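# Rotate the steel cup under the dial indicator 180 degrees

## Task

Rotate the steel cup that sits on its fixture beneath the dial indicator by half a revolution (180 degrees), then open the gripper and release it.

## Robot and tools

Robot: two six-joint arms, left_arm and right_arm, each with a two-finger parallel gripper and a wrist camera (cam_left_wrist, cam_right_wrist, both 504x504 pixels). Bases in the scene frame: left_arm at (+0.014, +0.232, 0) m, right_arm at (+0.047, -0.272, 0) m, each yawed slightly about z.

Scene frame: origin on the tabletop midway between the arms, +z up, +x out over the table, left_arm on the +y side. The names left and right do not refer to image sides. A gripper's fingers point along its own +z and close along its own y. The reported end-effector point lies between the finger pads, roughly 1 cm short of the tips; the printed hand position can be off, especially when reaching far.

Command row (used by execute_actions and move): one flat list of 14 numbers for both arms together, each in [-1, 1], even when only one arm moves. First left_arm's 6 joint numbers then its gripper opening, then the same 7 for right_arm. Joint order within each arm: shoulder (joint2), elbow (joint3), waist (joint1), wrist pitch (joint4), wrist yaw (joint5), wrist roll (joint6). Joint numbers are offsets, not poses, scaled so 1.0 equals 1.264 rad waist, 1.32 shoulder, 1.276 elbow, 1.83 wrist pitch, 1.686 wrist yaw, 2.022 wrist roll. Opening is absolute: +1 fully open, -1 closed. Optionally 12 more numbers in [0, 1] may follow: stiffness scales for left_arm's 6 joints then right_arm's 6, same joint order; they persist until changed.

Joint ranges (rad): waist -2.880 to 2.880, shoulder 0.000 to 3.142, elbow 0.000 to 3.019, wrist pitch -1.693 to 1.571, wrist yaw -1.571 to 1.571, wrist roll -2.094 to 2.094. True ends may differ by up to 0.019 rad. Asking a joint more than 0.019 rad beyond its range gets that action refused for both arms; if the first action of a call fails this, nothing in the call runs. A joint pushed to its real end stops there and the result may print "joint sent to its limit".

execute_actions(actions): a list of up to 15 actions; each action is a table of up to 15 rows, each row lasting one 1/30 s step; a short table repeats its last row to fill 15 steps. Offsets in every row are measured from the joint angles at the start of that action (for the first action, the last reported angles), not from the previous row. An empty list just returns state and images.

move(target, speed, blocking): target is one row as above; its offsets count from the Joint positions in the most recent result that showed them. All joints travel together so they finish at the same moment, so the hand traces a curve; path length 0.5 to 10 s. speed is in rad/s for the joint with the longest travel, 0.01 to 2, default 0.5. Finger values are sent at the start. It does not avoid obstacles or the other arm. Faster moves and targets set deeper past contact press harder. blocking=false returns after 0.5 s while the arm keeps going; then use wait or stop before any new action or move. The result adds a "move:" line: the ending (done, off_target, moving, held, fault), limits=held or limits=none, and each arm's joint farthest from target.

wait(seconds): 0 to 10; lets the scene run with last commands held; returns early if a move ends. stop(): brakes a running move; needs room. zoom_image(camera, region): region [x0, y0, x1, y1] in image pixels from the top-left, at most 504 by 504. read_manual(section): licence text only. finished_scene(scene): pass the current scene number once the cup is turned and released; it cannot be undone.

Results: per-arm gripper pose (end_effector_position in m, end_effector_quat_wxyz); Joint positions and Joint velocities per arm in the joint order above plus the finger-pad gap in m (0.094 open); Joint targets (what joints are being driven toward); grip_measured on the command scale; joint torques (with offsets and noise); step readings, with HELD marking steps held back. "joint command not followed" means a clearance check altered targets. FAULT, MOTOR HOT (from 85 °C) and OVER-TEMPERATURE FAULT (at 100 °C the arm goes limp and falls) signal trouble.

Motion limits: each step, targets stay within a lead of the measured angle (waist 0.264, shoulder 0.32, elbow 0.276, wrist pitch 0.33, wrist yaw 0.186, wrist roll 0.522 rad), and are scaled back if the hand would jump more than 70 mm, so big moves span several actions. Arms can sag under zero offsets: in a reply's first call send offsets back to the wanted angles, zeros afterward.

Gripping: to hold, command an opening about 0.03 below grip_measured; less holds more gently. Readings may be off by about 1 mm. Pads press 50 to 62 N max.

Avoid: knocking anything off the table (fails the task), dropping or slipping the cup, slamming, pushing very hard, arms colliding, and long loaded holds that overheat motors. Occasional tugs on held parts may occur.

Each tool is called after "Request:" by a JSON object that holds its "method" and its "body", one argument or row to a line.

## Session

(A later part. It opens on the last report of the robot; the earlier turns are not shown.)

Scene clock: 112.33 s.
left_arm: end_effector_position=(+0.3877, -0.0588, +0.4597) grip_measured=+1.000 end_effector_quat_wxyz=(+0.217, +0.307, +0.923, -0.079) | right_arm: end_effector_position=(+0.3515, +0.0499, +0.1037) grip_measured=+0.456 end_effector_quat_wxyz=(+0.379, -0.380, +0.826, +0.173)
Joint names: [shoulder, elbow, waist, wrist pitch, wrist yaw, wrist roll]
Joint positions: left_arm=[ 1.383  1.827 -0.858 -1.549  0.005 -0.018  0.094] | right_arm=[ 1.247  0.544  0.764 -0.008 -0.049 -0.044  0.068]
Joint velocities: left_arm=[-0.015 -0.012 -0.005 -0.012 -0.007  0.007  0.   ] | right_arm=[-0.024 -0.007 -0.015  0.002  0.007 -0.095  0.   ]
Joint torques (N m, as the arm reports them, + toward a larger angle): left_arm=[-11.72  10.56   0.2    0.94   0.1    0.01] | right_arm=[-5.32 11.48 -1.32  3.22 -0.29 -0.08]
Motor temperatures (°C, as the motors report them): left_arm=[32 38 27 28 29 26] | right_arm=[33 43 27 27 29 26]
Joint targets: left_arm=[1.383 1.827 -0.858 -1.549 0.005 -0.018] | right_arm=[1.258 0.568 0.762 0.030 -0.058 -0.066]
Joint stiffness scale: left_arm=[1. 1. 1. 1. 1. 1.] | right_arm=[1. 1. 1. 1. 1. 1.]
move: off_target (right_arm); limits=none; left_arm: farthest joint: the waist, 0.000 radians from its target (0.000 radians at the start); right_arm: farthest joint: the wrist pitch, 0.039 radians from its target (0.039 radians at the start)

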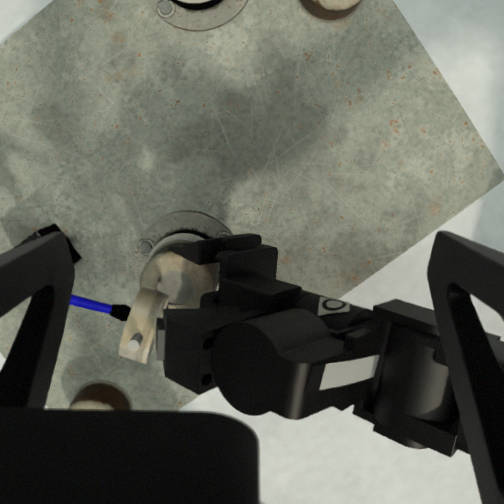

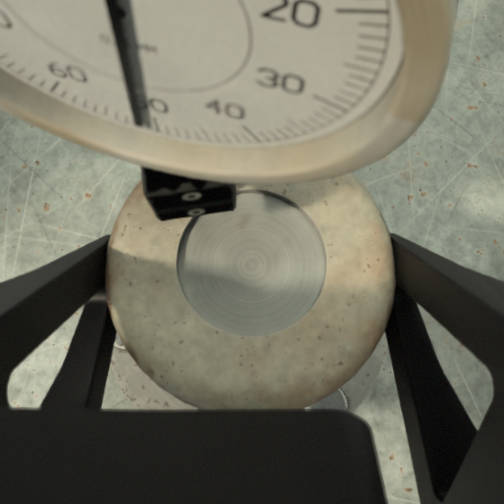

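Request:
{"method": "move", "body": {
  "target": [0, 0, 0, 0, 0, 0, 1, 0.029, 0.042, -0.086, -0.020, -0.169, -0.1325, 0.3],
  "speed": 0.4
}}

Scene clock: 115.30 s.
left_arm: end_effector_position=(+0.3877, -0.0588, +0.4597) grip_measured=+1.000 end_effector_quat_wxyz=(+0.217, +0.307, +0.923, -0.079) | right_arm: end_effector_position=(+0.3504, +0.0483, +0.1030) grip_measured=+0.456 end_effector_quat_wxyz=(+0.362, -0.484, +0.765, +0.223)
Joint names: [shoulder, elbow, waist, wrist pitch, wrist yaw, wrist roll]
Joint positions: left_arm=[ 1.383  1.827 -0.858 -1.549  0.005 -0.018  0.094] | right_arm=[ 1.268  0.557  0.658 -0.029 -0.324 -0.294  0.068]
Joint velocities: left_arm=[-0.005 -0.007  0.015  0.007 -0.022  0.007  0.   ] | right_arm=[ 0.005 -0.007 -0.005 -0.012  0.051 -0.007 -0.002]
Joint torques (N m, as the arm reports them, + toward a larger angle): left_arm=[-11.7   10.55   0.21   0.94   0.09   0.02] | right_arm=[-5.05 13.04 -1.47  0.93 -0.46 -0.03]
Motor temperatures (°C, as the motors report them): left_arm=[32 38 27 28 29 26] | right_arm=[33 44 27 27 29 26]
Joint targets: left_arm=[1.383 1.827 -0.858 -1.549 0.005 -0.018] | right_arm=[1.286 0.598 0.656 -0.045 -0.334 -0.312]
Joint stiffness scale: left_arm=[1. 1. 1. 1. 1. 1.] | right_arm=[1. 1. 1. 1. 1. 1.]
move: off_target (right_arm); limits=none; left_arm: farthest joint: the waist, 0.000 radians from its target (0.000 radians at the start); right_arm: farthest joint: the elbow, 0.041 radians from its target (0.053 radians at the start)

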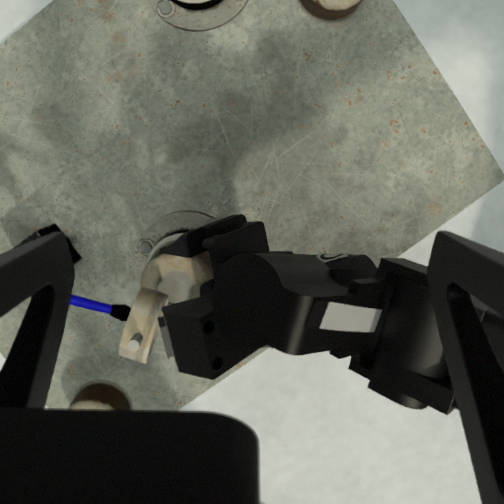

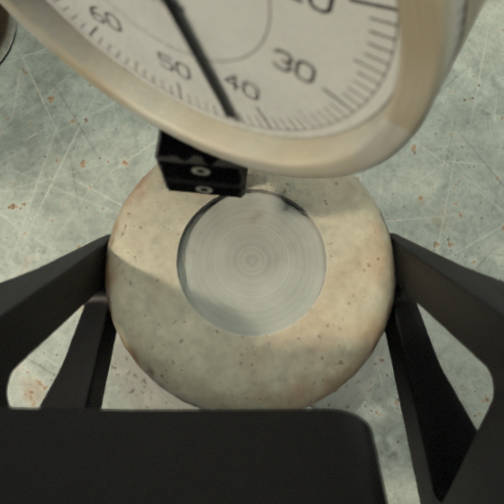

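Request:
{"method": "move", "body": {
  "target": [0, 0, 0, 0, 0, 0, 1, 0.058, 0.092, -0.070, -0.0874, -0.1495, -0.147, 0.3],
  "speed": 0.4
}}

Scene clock: 118.20 s.
left_arm: end_effector_position=(+0.3877, -0.0588, +0.4597) grip_measured=+1.000 end_effector_quat_wxyz=(+0.217, +0.307, +0.923, -0.079) | right_arm: end_effector_position=(+0.3508, +0.0478, +0.1031) grip_measured=+0.456 end_effector_quat_wxyz=(+0.328, -0.581, +0.696, +0.266)
Joint names: [shoulder, elbow, waist, wrist pitch, wrist yaw, wrist roll]
Joint positions: left_arm=[ 1.383  1.827 -0.858 -1.549  0.005 -0.018  0.094] | right_arm=[ 1.326  0.632  0.571 -0.172 -0.564 -0.577  0.068]
Joint velocities: left_arm=[ 0.005 -0.012 -0.005 -0.007 -0.007  0.007  0.   ] | right_arm=[-0.005  0.012 -0.005  0.017 -0.037 -0.095  0.   ]
Joint torques (N m, as the arm reports them, + toward a larger angle): left_arm=[-11.72  10.56   0.21   0.94   0.1    0.02] | right_arm=[-5.83 13.   -1.57  0.68 -0.65  0.02]
Motor temperatures (°C, as the motors report them): left_arm=[32 38 27 28 29 26] | right_arm=[33 44 27 27 29 26]
Joint targets: left_arm=[1.383 1.827 -0.858 -1.549 0.005 -0.018] | right_arm=[1.345 0.674 0.570 -0.189 -0.575 -0.592]
Joint stiffness scale: left_arm=[1. 1. 1. 1. 1. 1.] | right_arm=[1. 1. 1. 1. 1. 1.]
move: off_target (right_arm); limits=none; left_arm: farthest joint: the waist, 0.000 radians from its target (0.000 radians at the start); right_arm: farthest joint: the elbow, 0.042 radians from its target (0.118 radians at the start)

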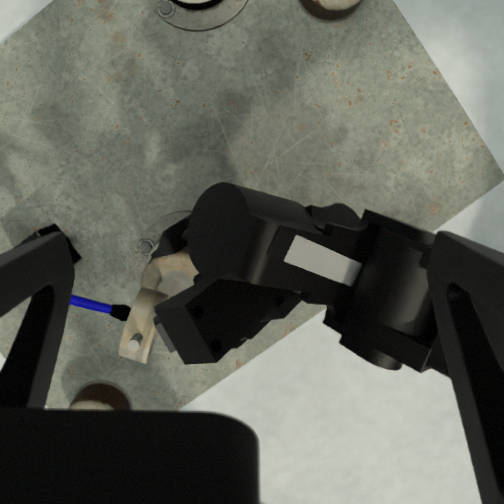

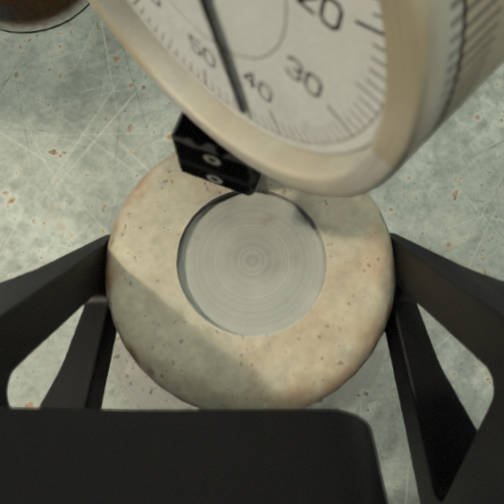

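Request:
{"method": "move", "body": {
  "target": [0, 0, 0, 0, 0, 0, 1, 0.082, 0.123, -0.046, -0.1377, -0.1145, -0.1726, 0.3],
  "speed": 0.4
}}

Scene clock: 121.53 s.
left_arm: end_effector_position=(+0.3877, -0.0588, +0.4597) grip_measured=+1.000 end_effector_quat_wxyz=(+0.217, +0.307, +0.923, -0.079) | right_arm: end_effector_position=(+0.3511, +0.0479, +0.1035) grip_measured=+0.456 end_effector_quat_wxyz=(-0.291, +0.668, -0.614, -0.305)
Joint names: [shoulder, elbow, waist, wrist pitch, wrist yaw, wrist roll]
Joint positions: left_arm=[ 1.383  1.827 -0.858 -1.549  0.005 -0.018  0.094] | right_arm=[ 1.414  0.748  0.514 -0.406 -0.746 -0.911  0.068]
Joint velocities: left_arm=[-0.005 -0.002  0.005  0.007 -0.037 -0.007  0.   ] | right_arm=[-0.015  0.007 -0.015 -0.007 -0.022 -0.037 -0.001]
Joint torques (N m, as the arm reports them, + toward a larger angle): left_arm=[-11.73  10.55   0.19   0.95   0.1    0.02] | right_arm=[-6.67 12.74 -1.32  0.35 -0.83  0.02]
Motor temperatures (°C, as the motors report them): left_arm=[32 38 27 28 29 26] | right_arm=[33 45 27 27 29 26]
Joint targets: left_arm=[1.383 1.827 -0.858 -1.549 0.005 -0.018] | right_arm=[1.434 0.789 0.513 -0.424 -0.758 -0.926]
Joint stiffness scale: left_arm=[1. 1. 1. 1. 1. 1.] | right_arm=[1. 1. 1. 1. 1. 1.]
move: off_target (right_arm); limits=none; left_arm: farthest joint: the waist, 0.000 radians from its target (0.000 radians at the start); right_arm: farthest joint: the elbow, 0.041 radians from its target (0.157 radians at the start)

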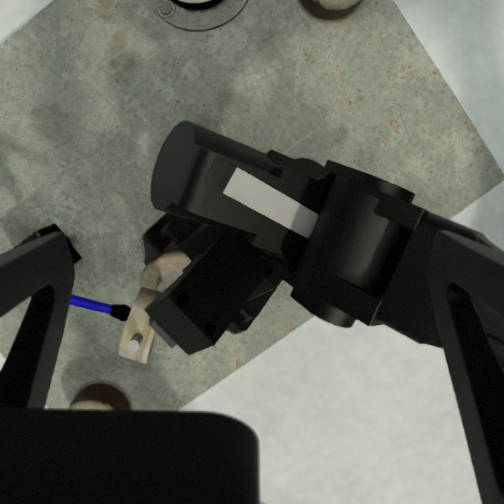

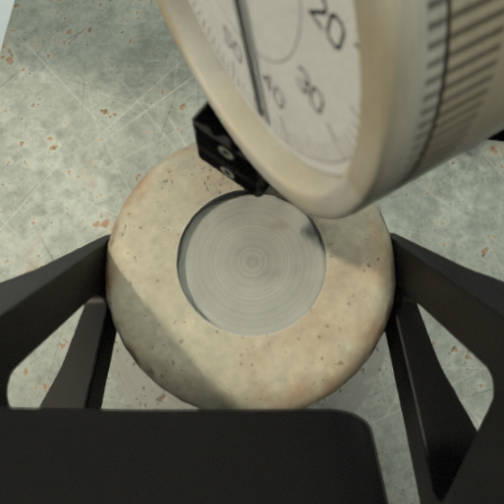

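Request:
{"method": "move", "body": {
  "target": [0, 0, 0, 0, 0, 0, 1, 0.102, 0.1505, -0.024, -0.1863, -0.0664, -0.2023, 0.3],
  "speed": 0.4
}}

Scene clock: 124.83 s.
left_arm: end_effector_position=(+0.3877, -0.0588, +0.4597) grip_measured=+1.000 end_effector_quat_wxyz=(+0.217, +0.307, +0.923, -0.079) | right_arm: end_effector_position=(+0.3515, +0.0481, +0.1037) grip_measured=+0.456 end_effector_quat_wxyz=(-0.248, +0.744, -0.521, -0.339)
Joint names: [shoulder, elbow, waist, wrist pitch, wrist yaw, wrist roll]
Joint positions: left_arm=[ 1.383  1.827 -0.858 -1.549  0.005 -0.018  0.094] | right_arm=[ 1.529  0.901  0.485 -0.727 -0.846 -1.306  0.068]
Joint velocities: left_arm=[-0.024 -0.017 -0.015 -0.002  0.022 -0.007  0.   ] | right_arm=[-0.005  0.007 -0.005  0.002  0.051 -0.022 -0.   ]
Joint torques (N m, as the arm reports them, + toward a larger angle): left_arm=[-11.75  10.56   0.18   0.94   0.1    0.02] | right_arm=[-8.09 12.38 -1.29 -0.39 -0.9  -0.01]
Motor temperatures (°C, as the motors report them): left_arm=[33 38 27 28 29 26] | right_arm=[33 45 27 27 29 26]
Joint targets: left_arm=[1.383 1.827 -0.858 -1.549 0.005 -0.018] | right_arm=[1.549 0.940 0.483 -0.747 -0.858 -1.320]
Joint stiffness scale: left_arm=[1. 1. 1. 1. 1. 1.] | right_arm=[1. 1. 1. 1. 1. 1.]
move: off_target (right_arm); limits=none; left_arm: farthest joint: the waist, 0.000 radians from its target (0.000 radians at the start); right_arm: farthest joint: the elbow, 0.040 radians from its target (0.192 radians at the start)

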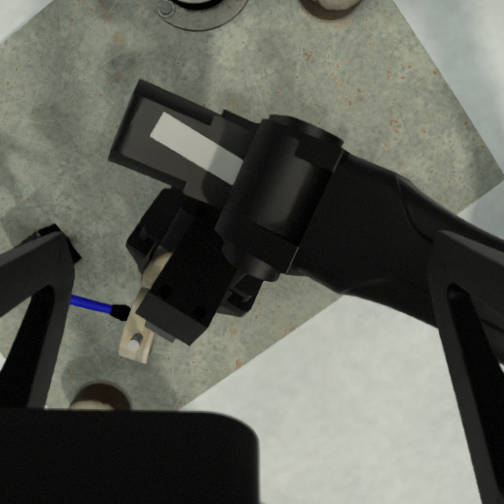

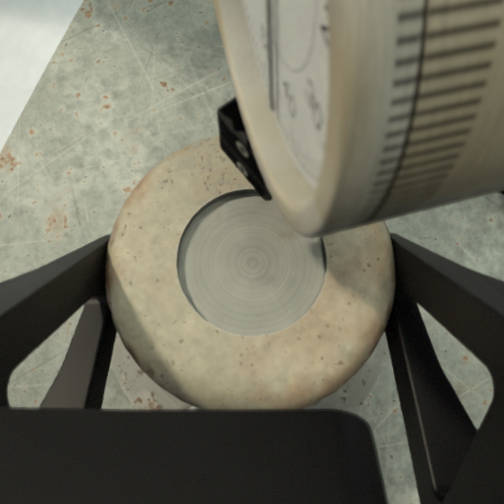

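Request:
{"method": "move", "body": {
  "target": [0, 0, 0, 0, 0, 0, 1, 0.122, 0.173, 0.001, -0.220, -0.0154, -0.2245, 0.3],
  "speed": 0.4
}}

Scene clock: 128.43 s.
left_arm: end_effector_position=(+0.3877, -0.0588, +0.4597) grip_measured=+1.000 end_effector_quat_wxyz=(+0.217, +0.307, +0.923, -0.079) | right_arm: end_effector_position=(+0.3520, +0.0486, +0.1041) grip_measured=+0.456 end_effector_quat_wxyz=(-0.197, +0.811, -0.410, -0.369)
Joint names: [shoulder, elbow, waist, wrist pitch, wrist yaw, wrist roll]
Joint positions: left_arm=[ 1.383  1.827 -0.858 -1.549  0.005 -0.018  0.094] | right_arm=[ 1.67   1.083  0.483 -1.1   -0.858 -1.745  0.068]
Joint velocities: left_arm=[ 0.005 -0.007  0.005  0.007  0.007 -0.095  0.   ] | right_arm=[-0.005  0.007 -0.015 -0.012  0.007  0.037 -0.   ]
Joint torques (N m, as the arm reports them, + toward a larger angle): left_arm=[-11.7   10.55   0.2    0.95   0.1    0.02] | right_arm=[-10.32  11.83  -0.94  -1.3   -0.99   0.03]
Motor temperatures (°C, as the motors report them): left_arm=[33 38 27 28 29 26] | right_arm=[33 45 27 27 29 26]
Joint targets: left_arm=[1.383 1.827 -0.858 -1.549 0.005 -0.018] | right_arm=[1.689 1.121 0.486 -1.129 -0.872 -1.760]
Joint stiffness scale: left_arm=[1. 1. 1. 1. 1. 1.] | right_arm=[1. 1. 1. 1. 1. 1.]
move: off_target (right_arm); limits=none; left_arm: farthest joint: the waist, 0.000 radians from its target (0.000 radians at the start); right_arm: farthest joint: the elbow, 0.038 radians from its target (0.221 radians at the start)

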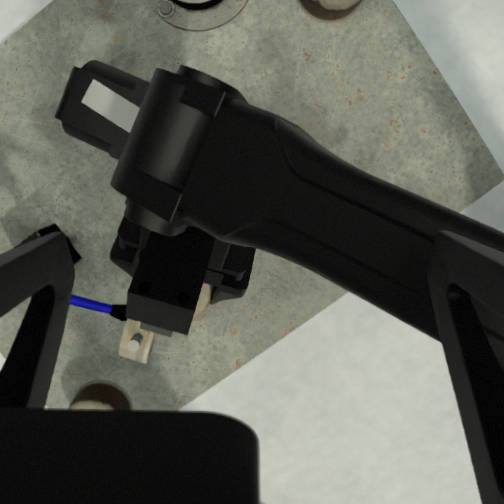

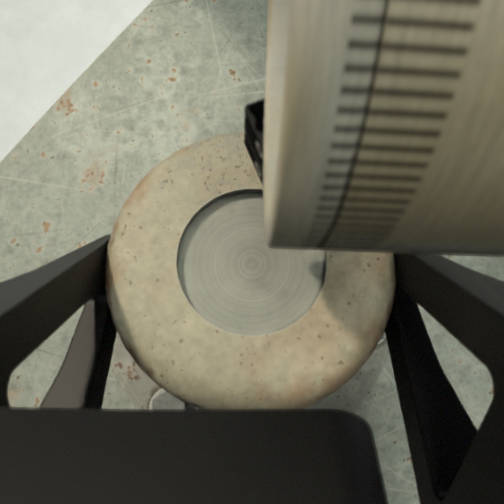

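Request:
{"method": "move", "body": {
  "target": [0, 0, 0, 0, 0, 0, 1, 0.014, 0.03, 0.002, -0.015, -0.008, -0.007, 1],
  "speed": 0.4
}}

Scene clock: 130.73 s.
left_arm: end_effector_position=(+0.3877, -0.0588, +0.4597) grip_measured=+1.000 end_effector_quat_wxyz=(+0.217, +0.307, +0.923, -0.079) | right_arm: end_effector_position=(+0.3489, +0.0482, +0.1059) grip_measured=+1.000 end_effector_quat_wxyz=(-0.193, +0.807, -0.412, -0.377)
Joint names: [shoulder, elbow, waist, wrist pitch, wrist yaw, wrist roll]
Joint positions: left_arm=[ 1.383  1.827 -0.858 -1.549  0.005 -0.018  0.094] | right_arm=[ 1.67   1.083  0.483 -1.117 -0.868 -1.745  0.094]
Joint velocities: left_arm=[-0.005  0.002  0.005 -0.007  0.037 -0.022  0.   ] | right_arm=[-0.005 -0.022  0.015  0.012  0.022 -0.022  0.   ]
Joint torques (N m, as the arm reports them, + toward a larger angle): left_arm=[-11.75  10.54   0.21   0.94   0.1    0.02] | right_arm=[-10.38  11.84  -1.08  -0.62  -0.61   0.02]
Motor temperatures (°C, as the motors report them): left_arm=[33 38 27 28 29 26] | right_arm=[33 45 27 27 30 26]
Joint targets: left_arm=[1.383 1.827 -0.858 -1.549 0.005 -0.018] | right_arm=[1.688 1.122 0.485 -1.128 -0.871 -1.759]
Joint stiffness scale: left_arm=[1. 1. 1. 1. 1. 1.] | right_arm=[1. 1. 1. 1. 1. 1.]
move: off_target (right_arm); limits=none; left_arm: farthest joint: the waist, 0.000 radians from its target (0.000 radians at the start); right_arm: farthest joint: the elbow, 0.038 radians from its target (0.038 radians at the start)

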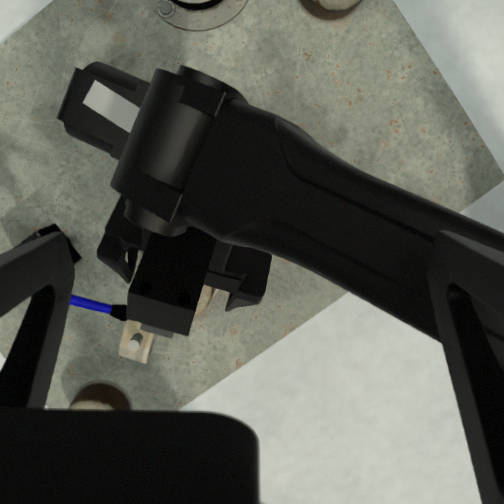

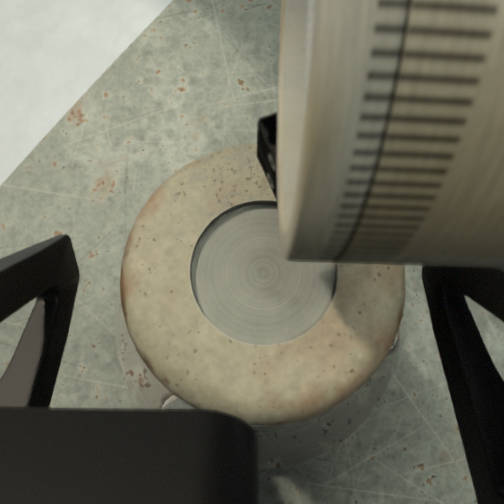

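Request:
{"method": "move", "body": {
  "target": [0, 0, 0, 0, 0, 0, 1, -0.03, 0.03, -0.2, 0, 0, 0, 1],
  "speed": 0.4
}}

Scene clock: 132.77 s.
left_arm: end_effector_position=(+0.3877, -0.0588, +0.4597) grip_measured=+1.000 end_effector_quat_wxyz=(+0.217, +0.307, +0.923, -0.079) | right_arm: end_effector_position=(+0.4210, -0.0391, +0.1156) grip_measured=+1.000 end_effector_quat_wxyz=(-0.249, +0.750, -0.508, -0.342)
Joint names: [shoulder, elbow, waist, wrist pitch, wrist yaw, wrist roll]
Joint positions: left_arm=[ 1.383  1.827 -0.858 -1.549  0.005 -0.018  0.094] | right_arm=[ 1.645  1.083  0.225 -1.117 -0.868 -1.745  0.094]
Joint velocities: left_arm=[ 0.005  0.002  0.005 -0.017 -0.022 -0.022  0.   ] | right_arm=[ 0.005 -0.012  0.005 -0.012  0.022  0.007  0.   ]
Joint torques (N m, as the arm reports them, + toward a larger angle): left_arm=[-11.73  10.54   0.21   0.95   0.1    0.02] | right_arm=[-12.82  11.97  -0.85  -0.13  -0.52   0.17]
Motor temperatures (°C, as the motors report them): left_arm=[33 38 27 28 29 26] | right_arm=[33 45 27 27 30 26]
Joint targets: left_arm=[1.383 1.827 -0.858 -1.549 0.005 -0.018] | right_arm=[1.630 1.122 0.230 -1.117 -0.868 -1.745]
Joint stiffness scale: left_arm=[1. 1. 1. 1. 1. 1.] | right_arm=[1. 1. 1. 1. 1. 1.]
move: off_target (right_arm); limits=none; left_arm: farthest joint: the waist, 0.000 radians from its target (0.000 radians at the start); right_arm: farthest joint: the elbow, 0.038 radians from its target (0.038 radians at the start)

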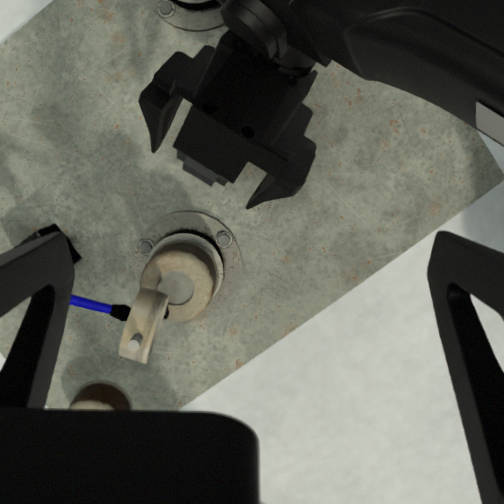

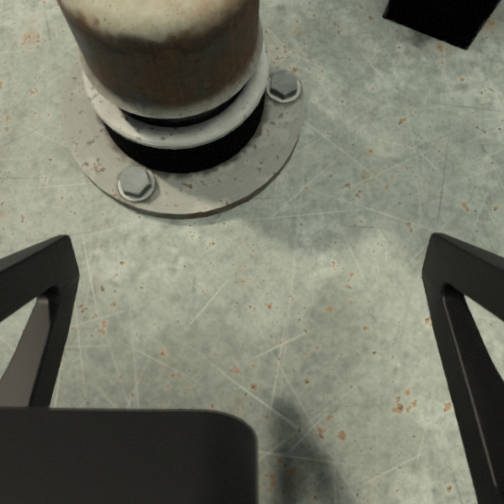

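Request:
{"method": "finished_scene", "body": {
  "scene": 2
}}

The scene is finished: the task was done.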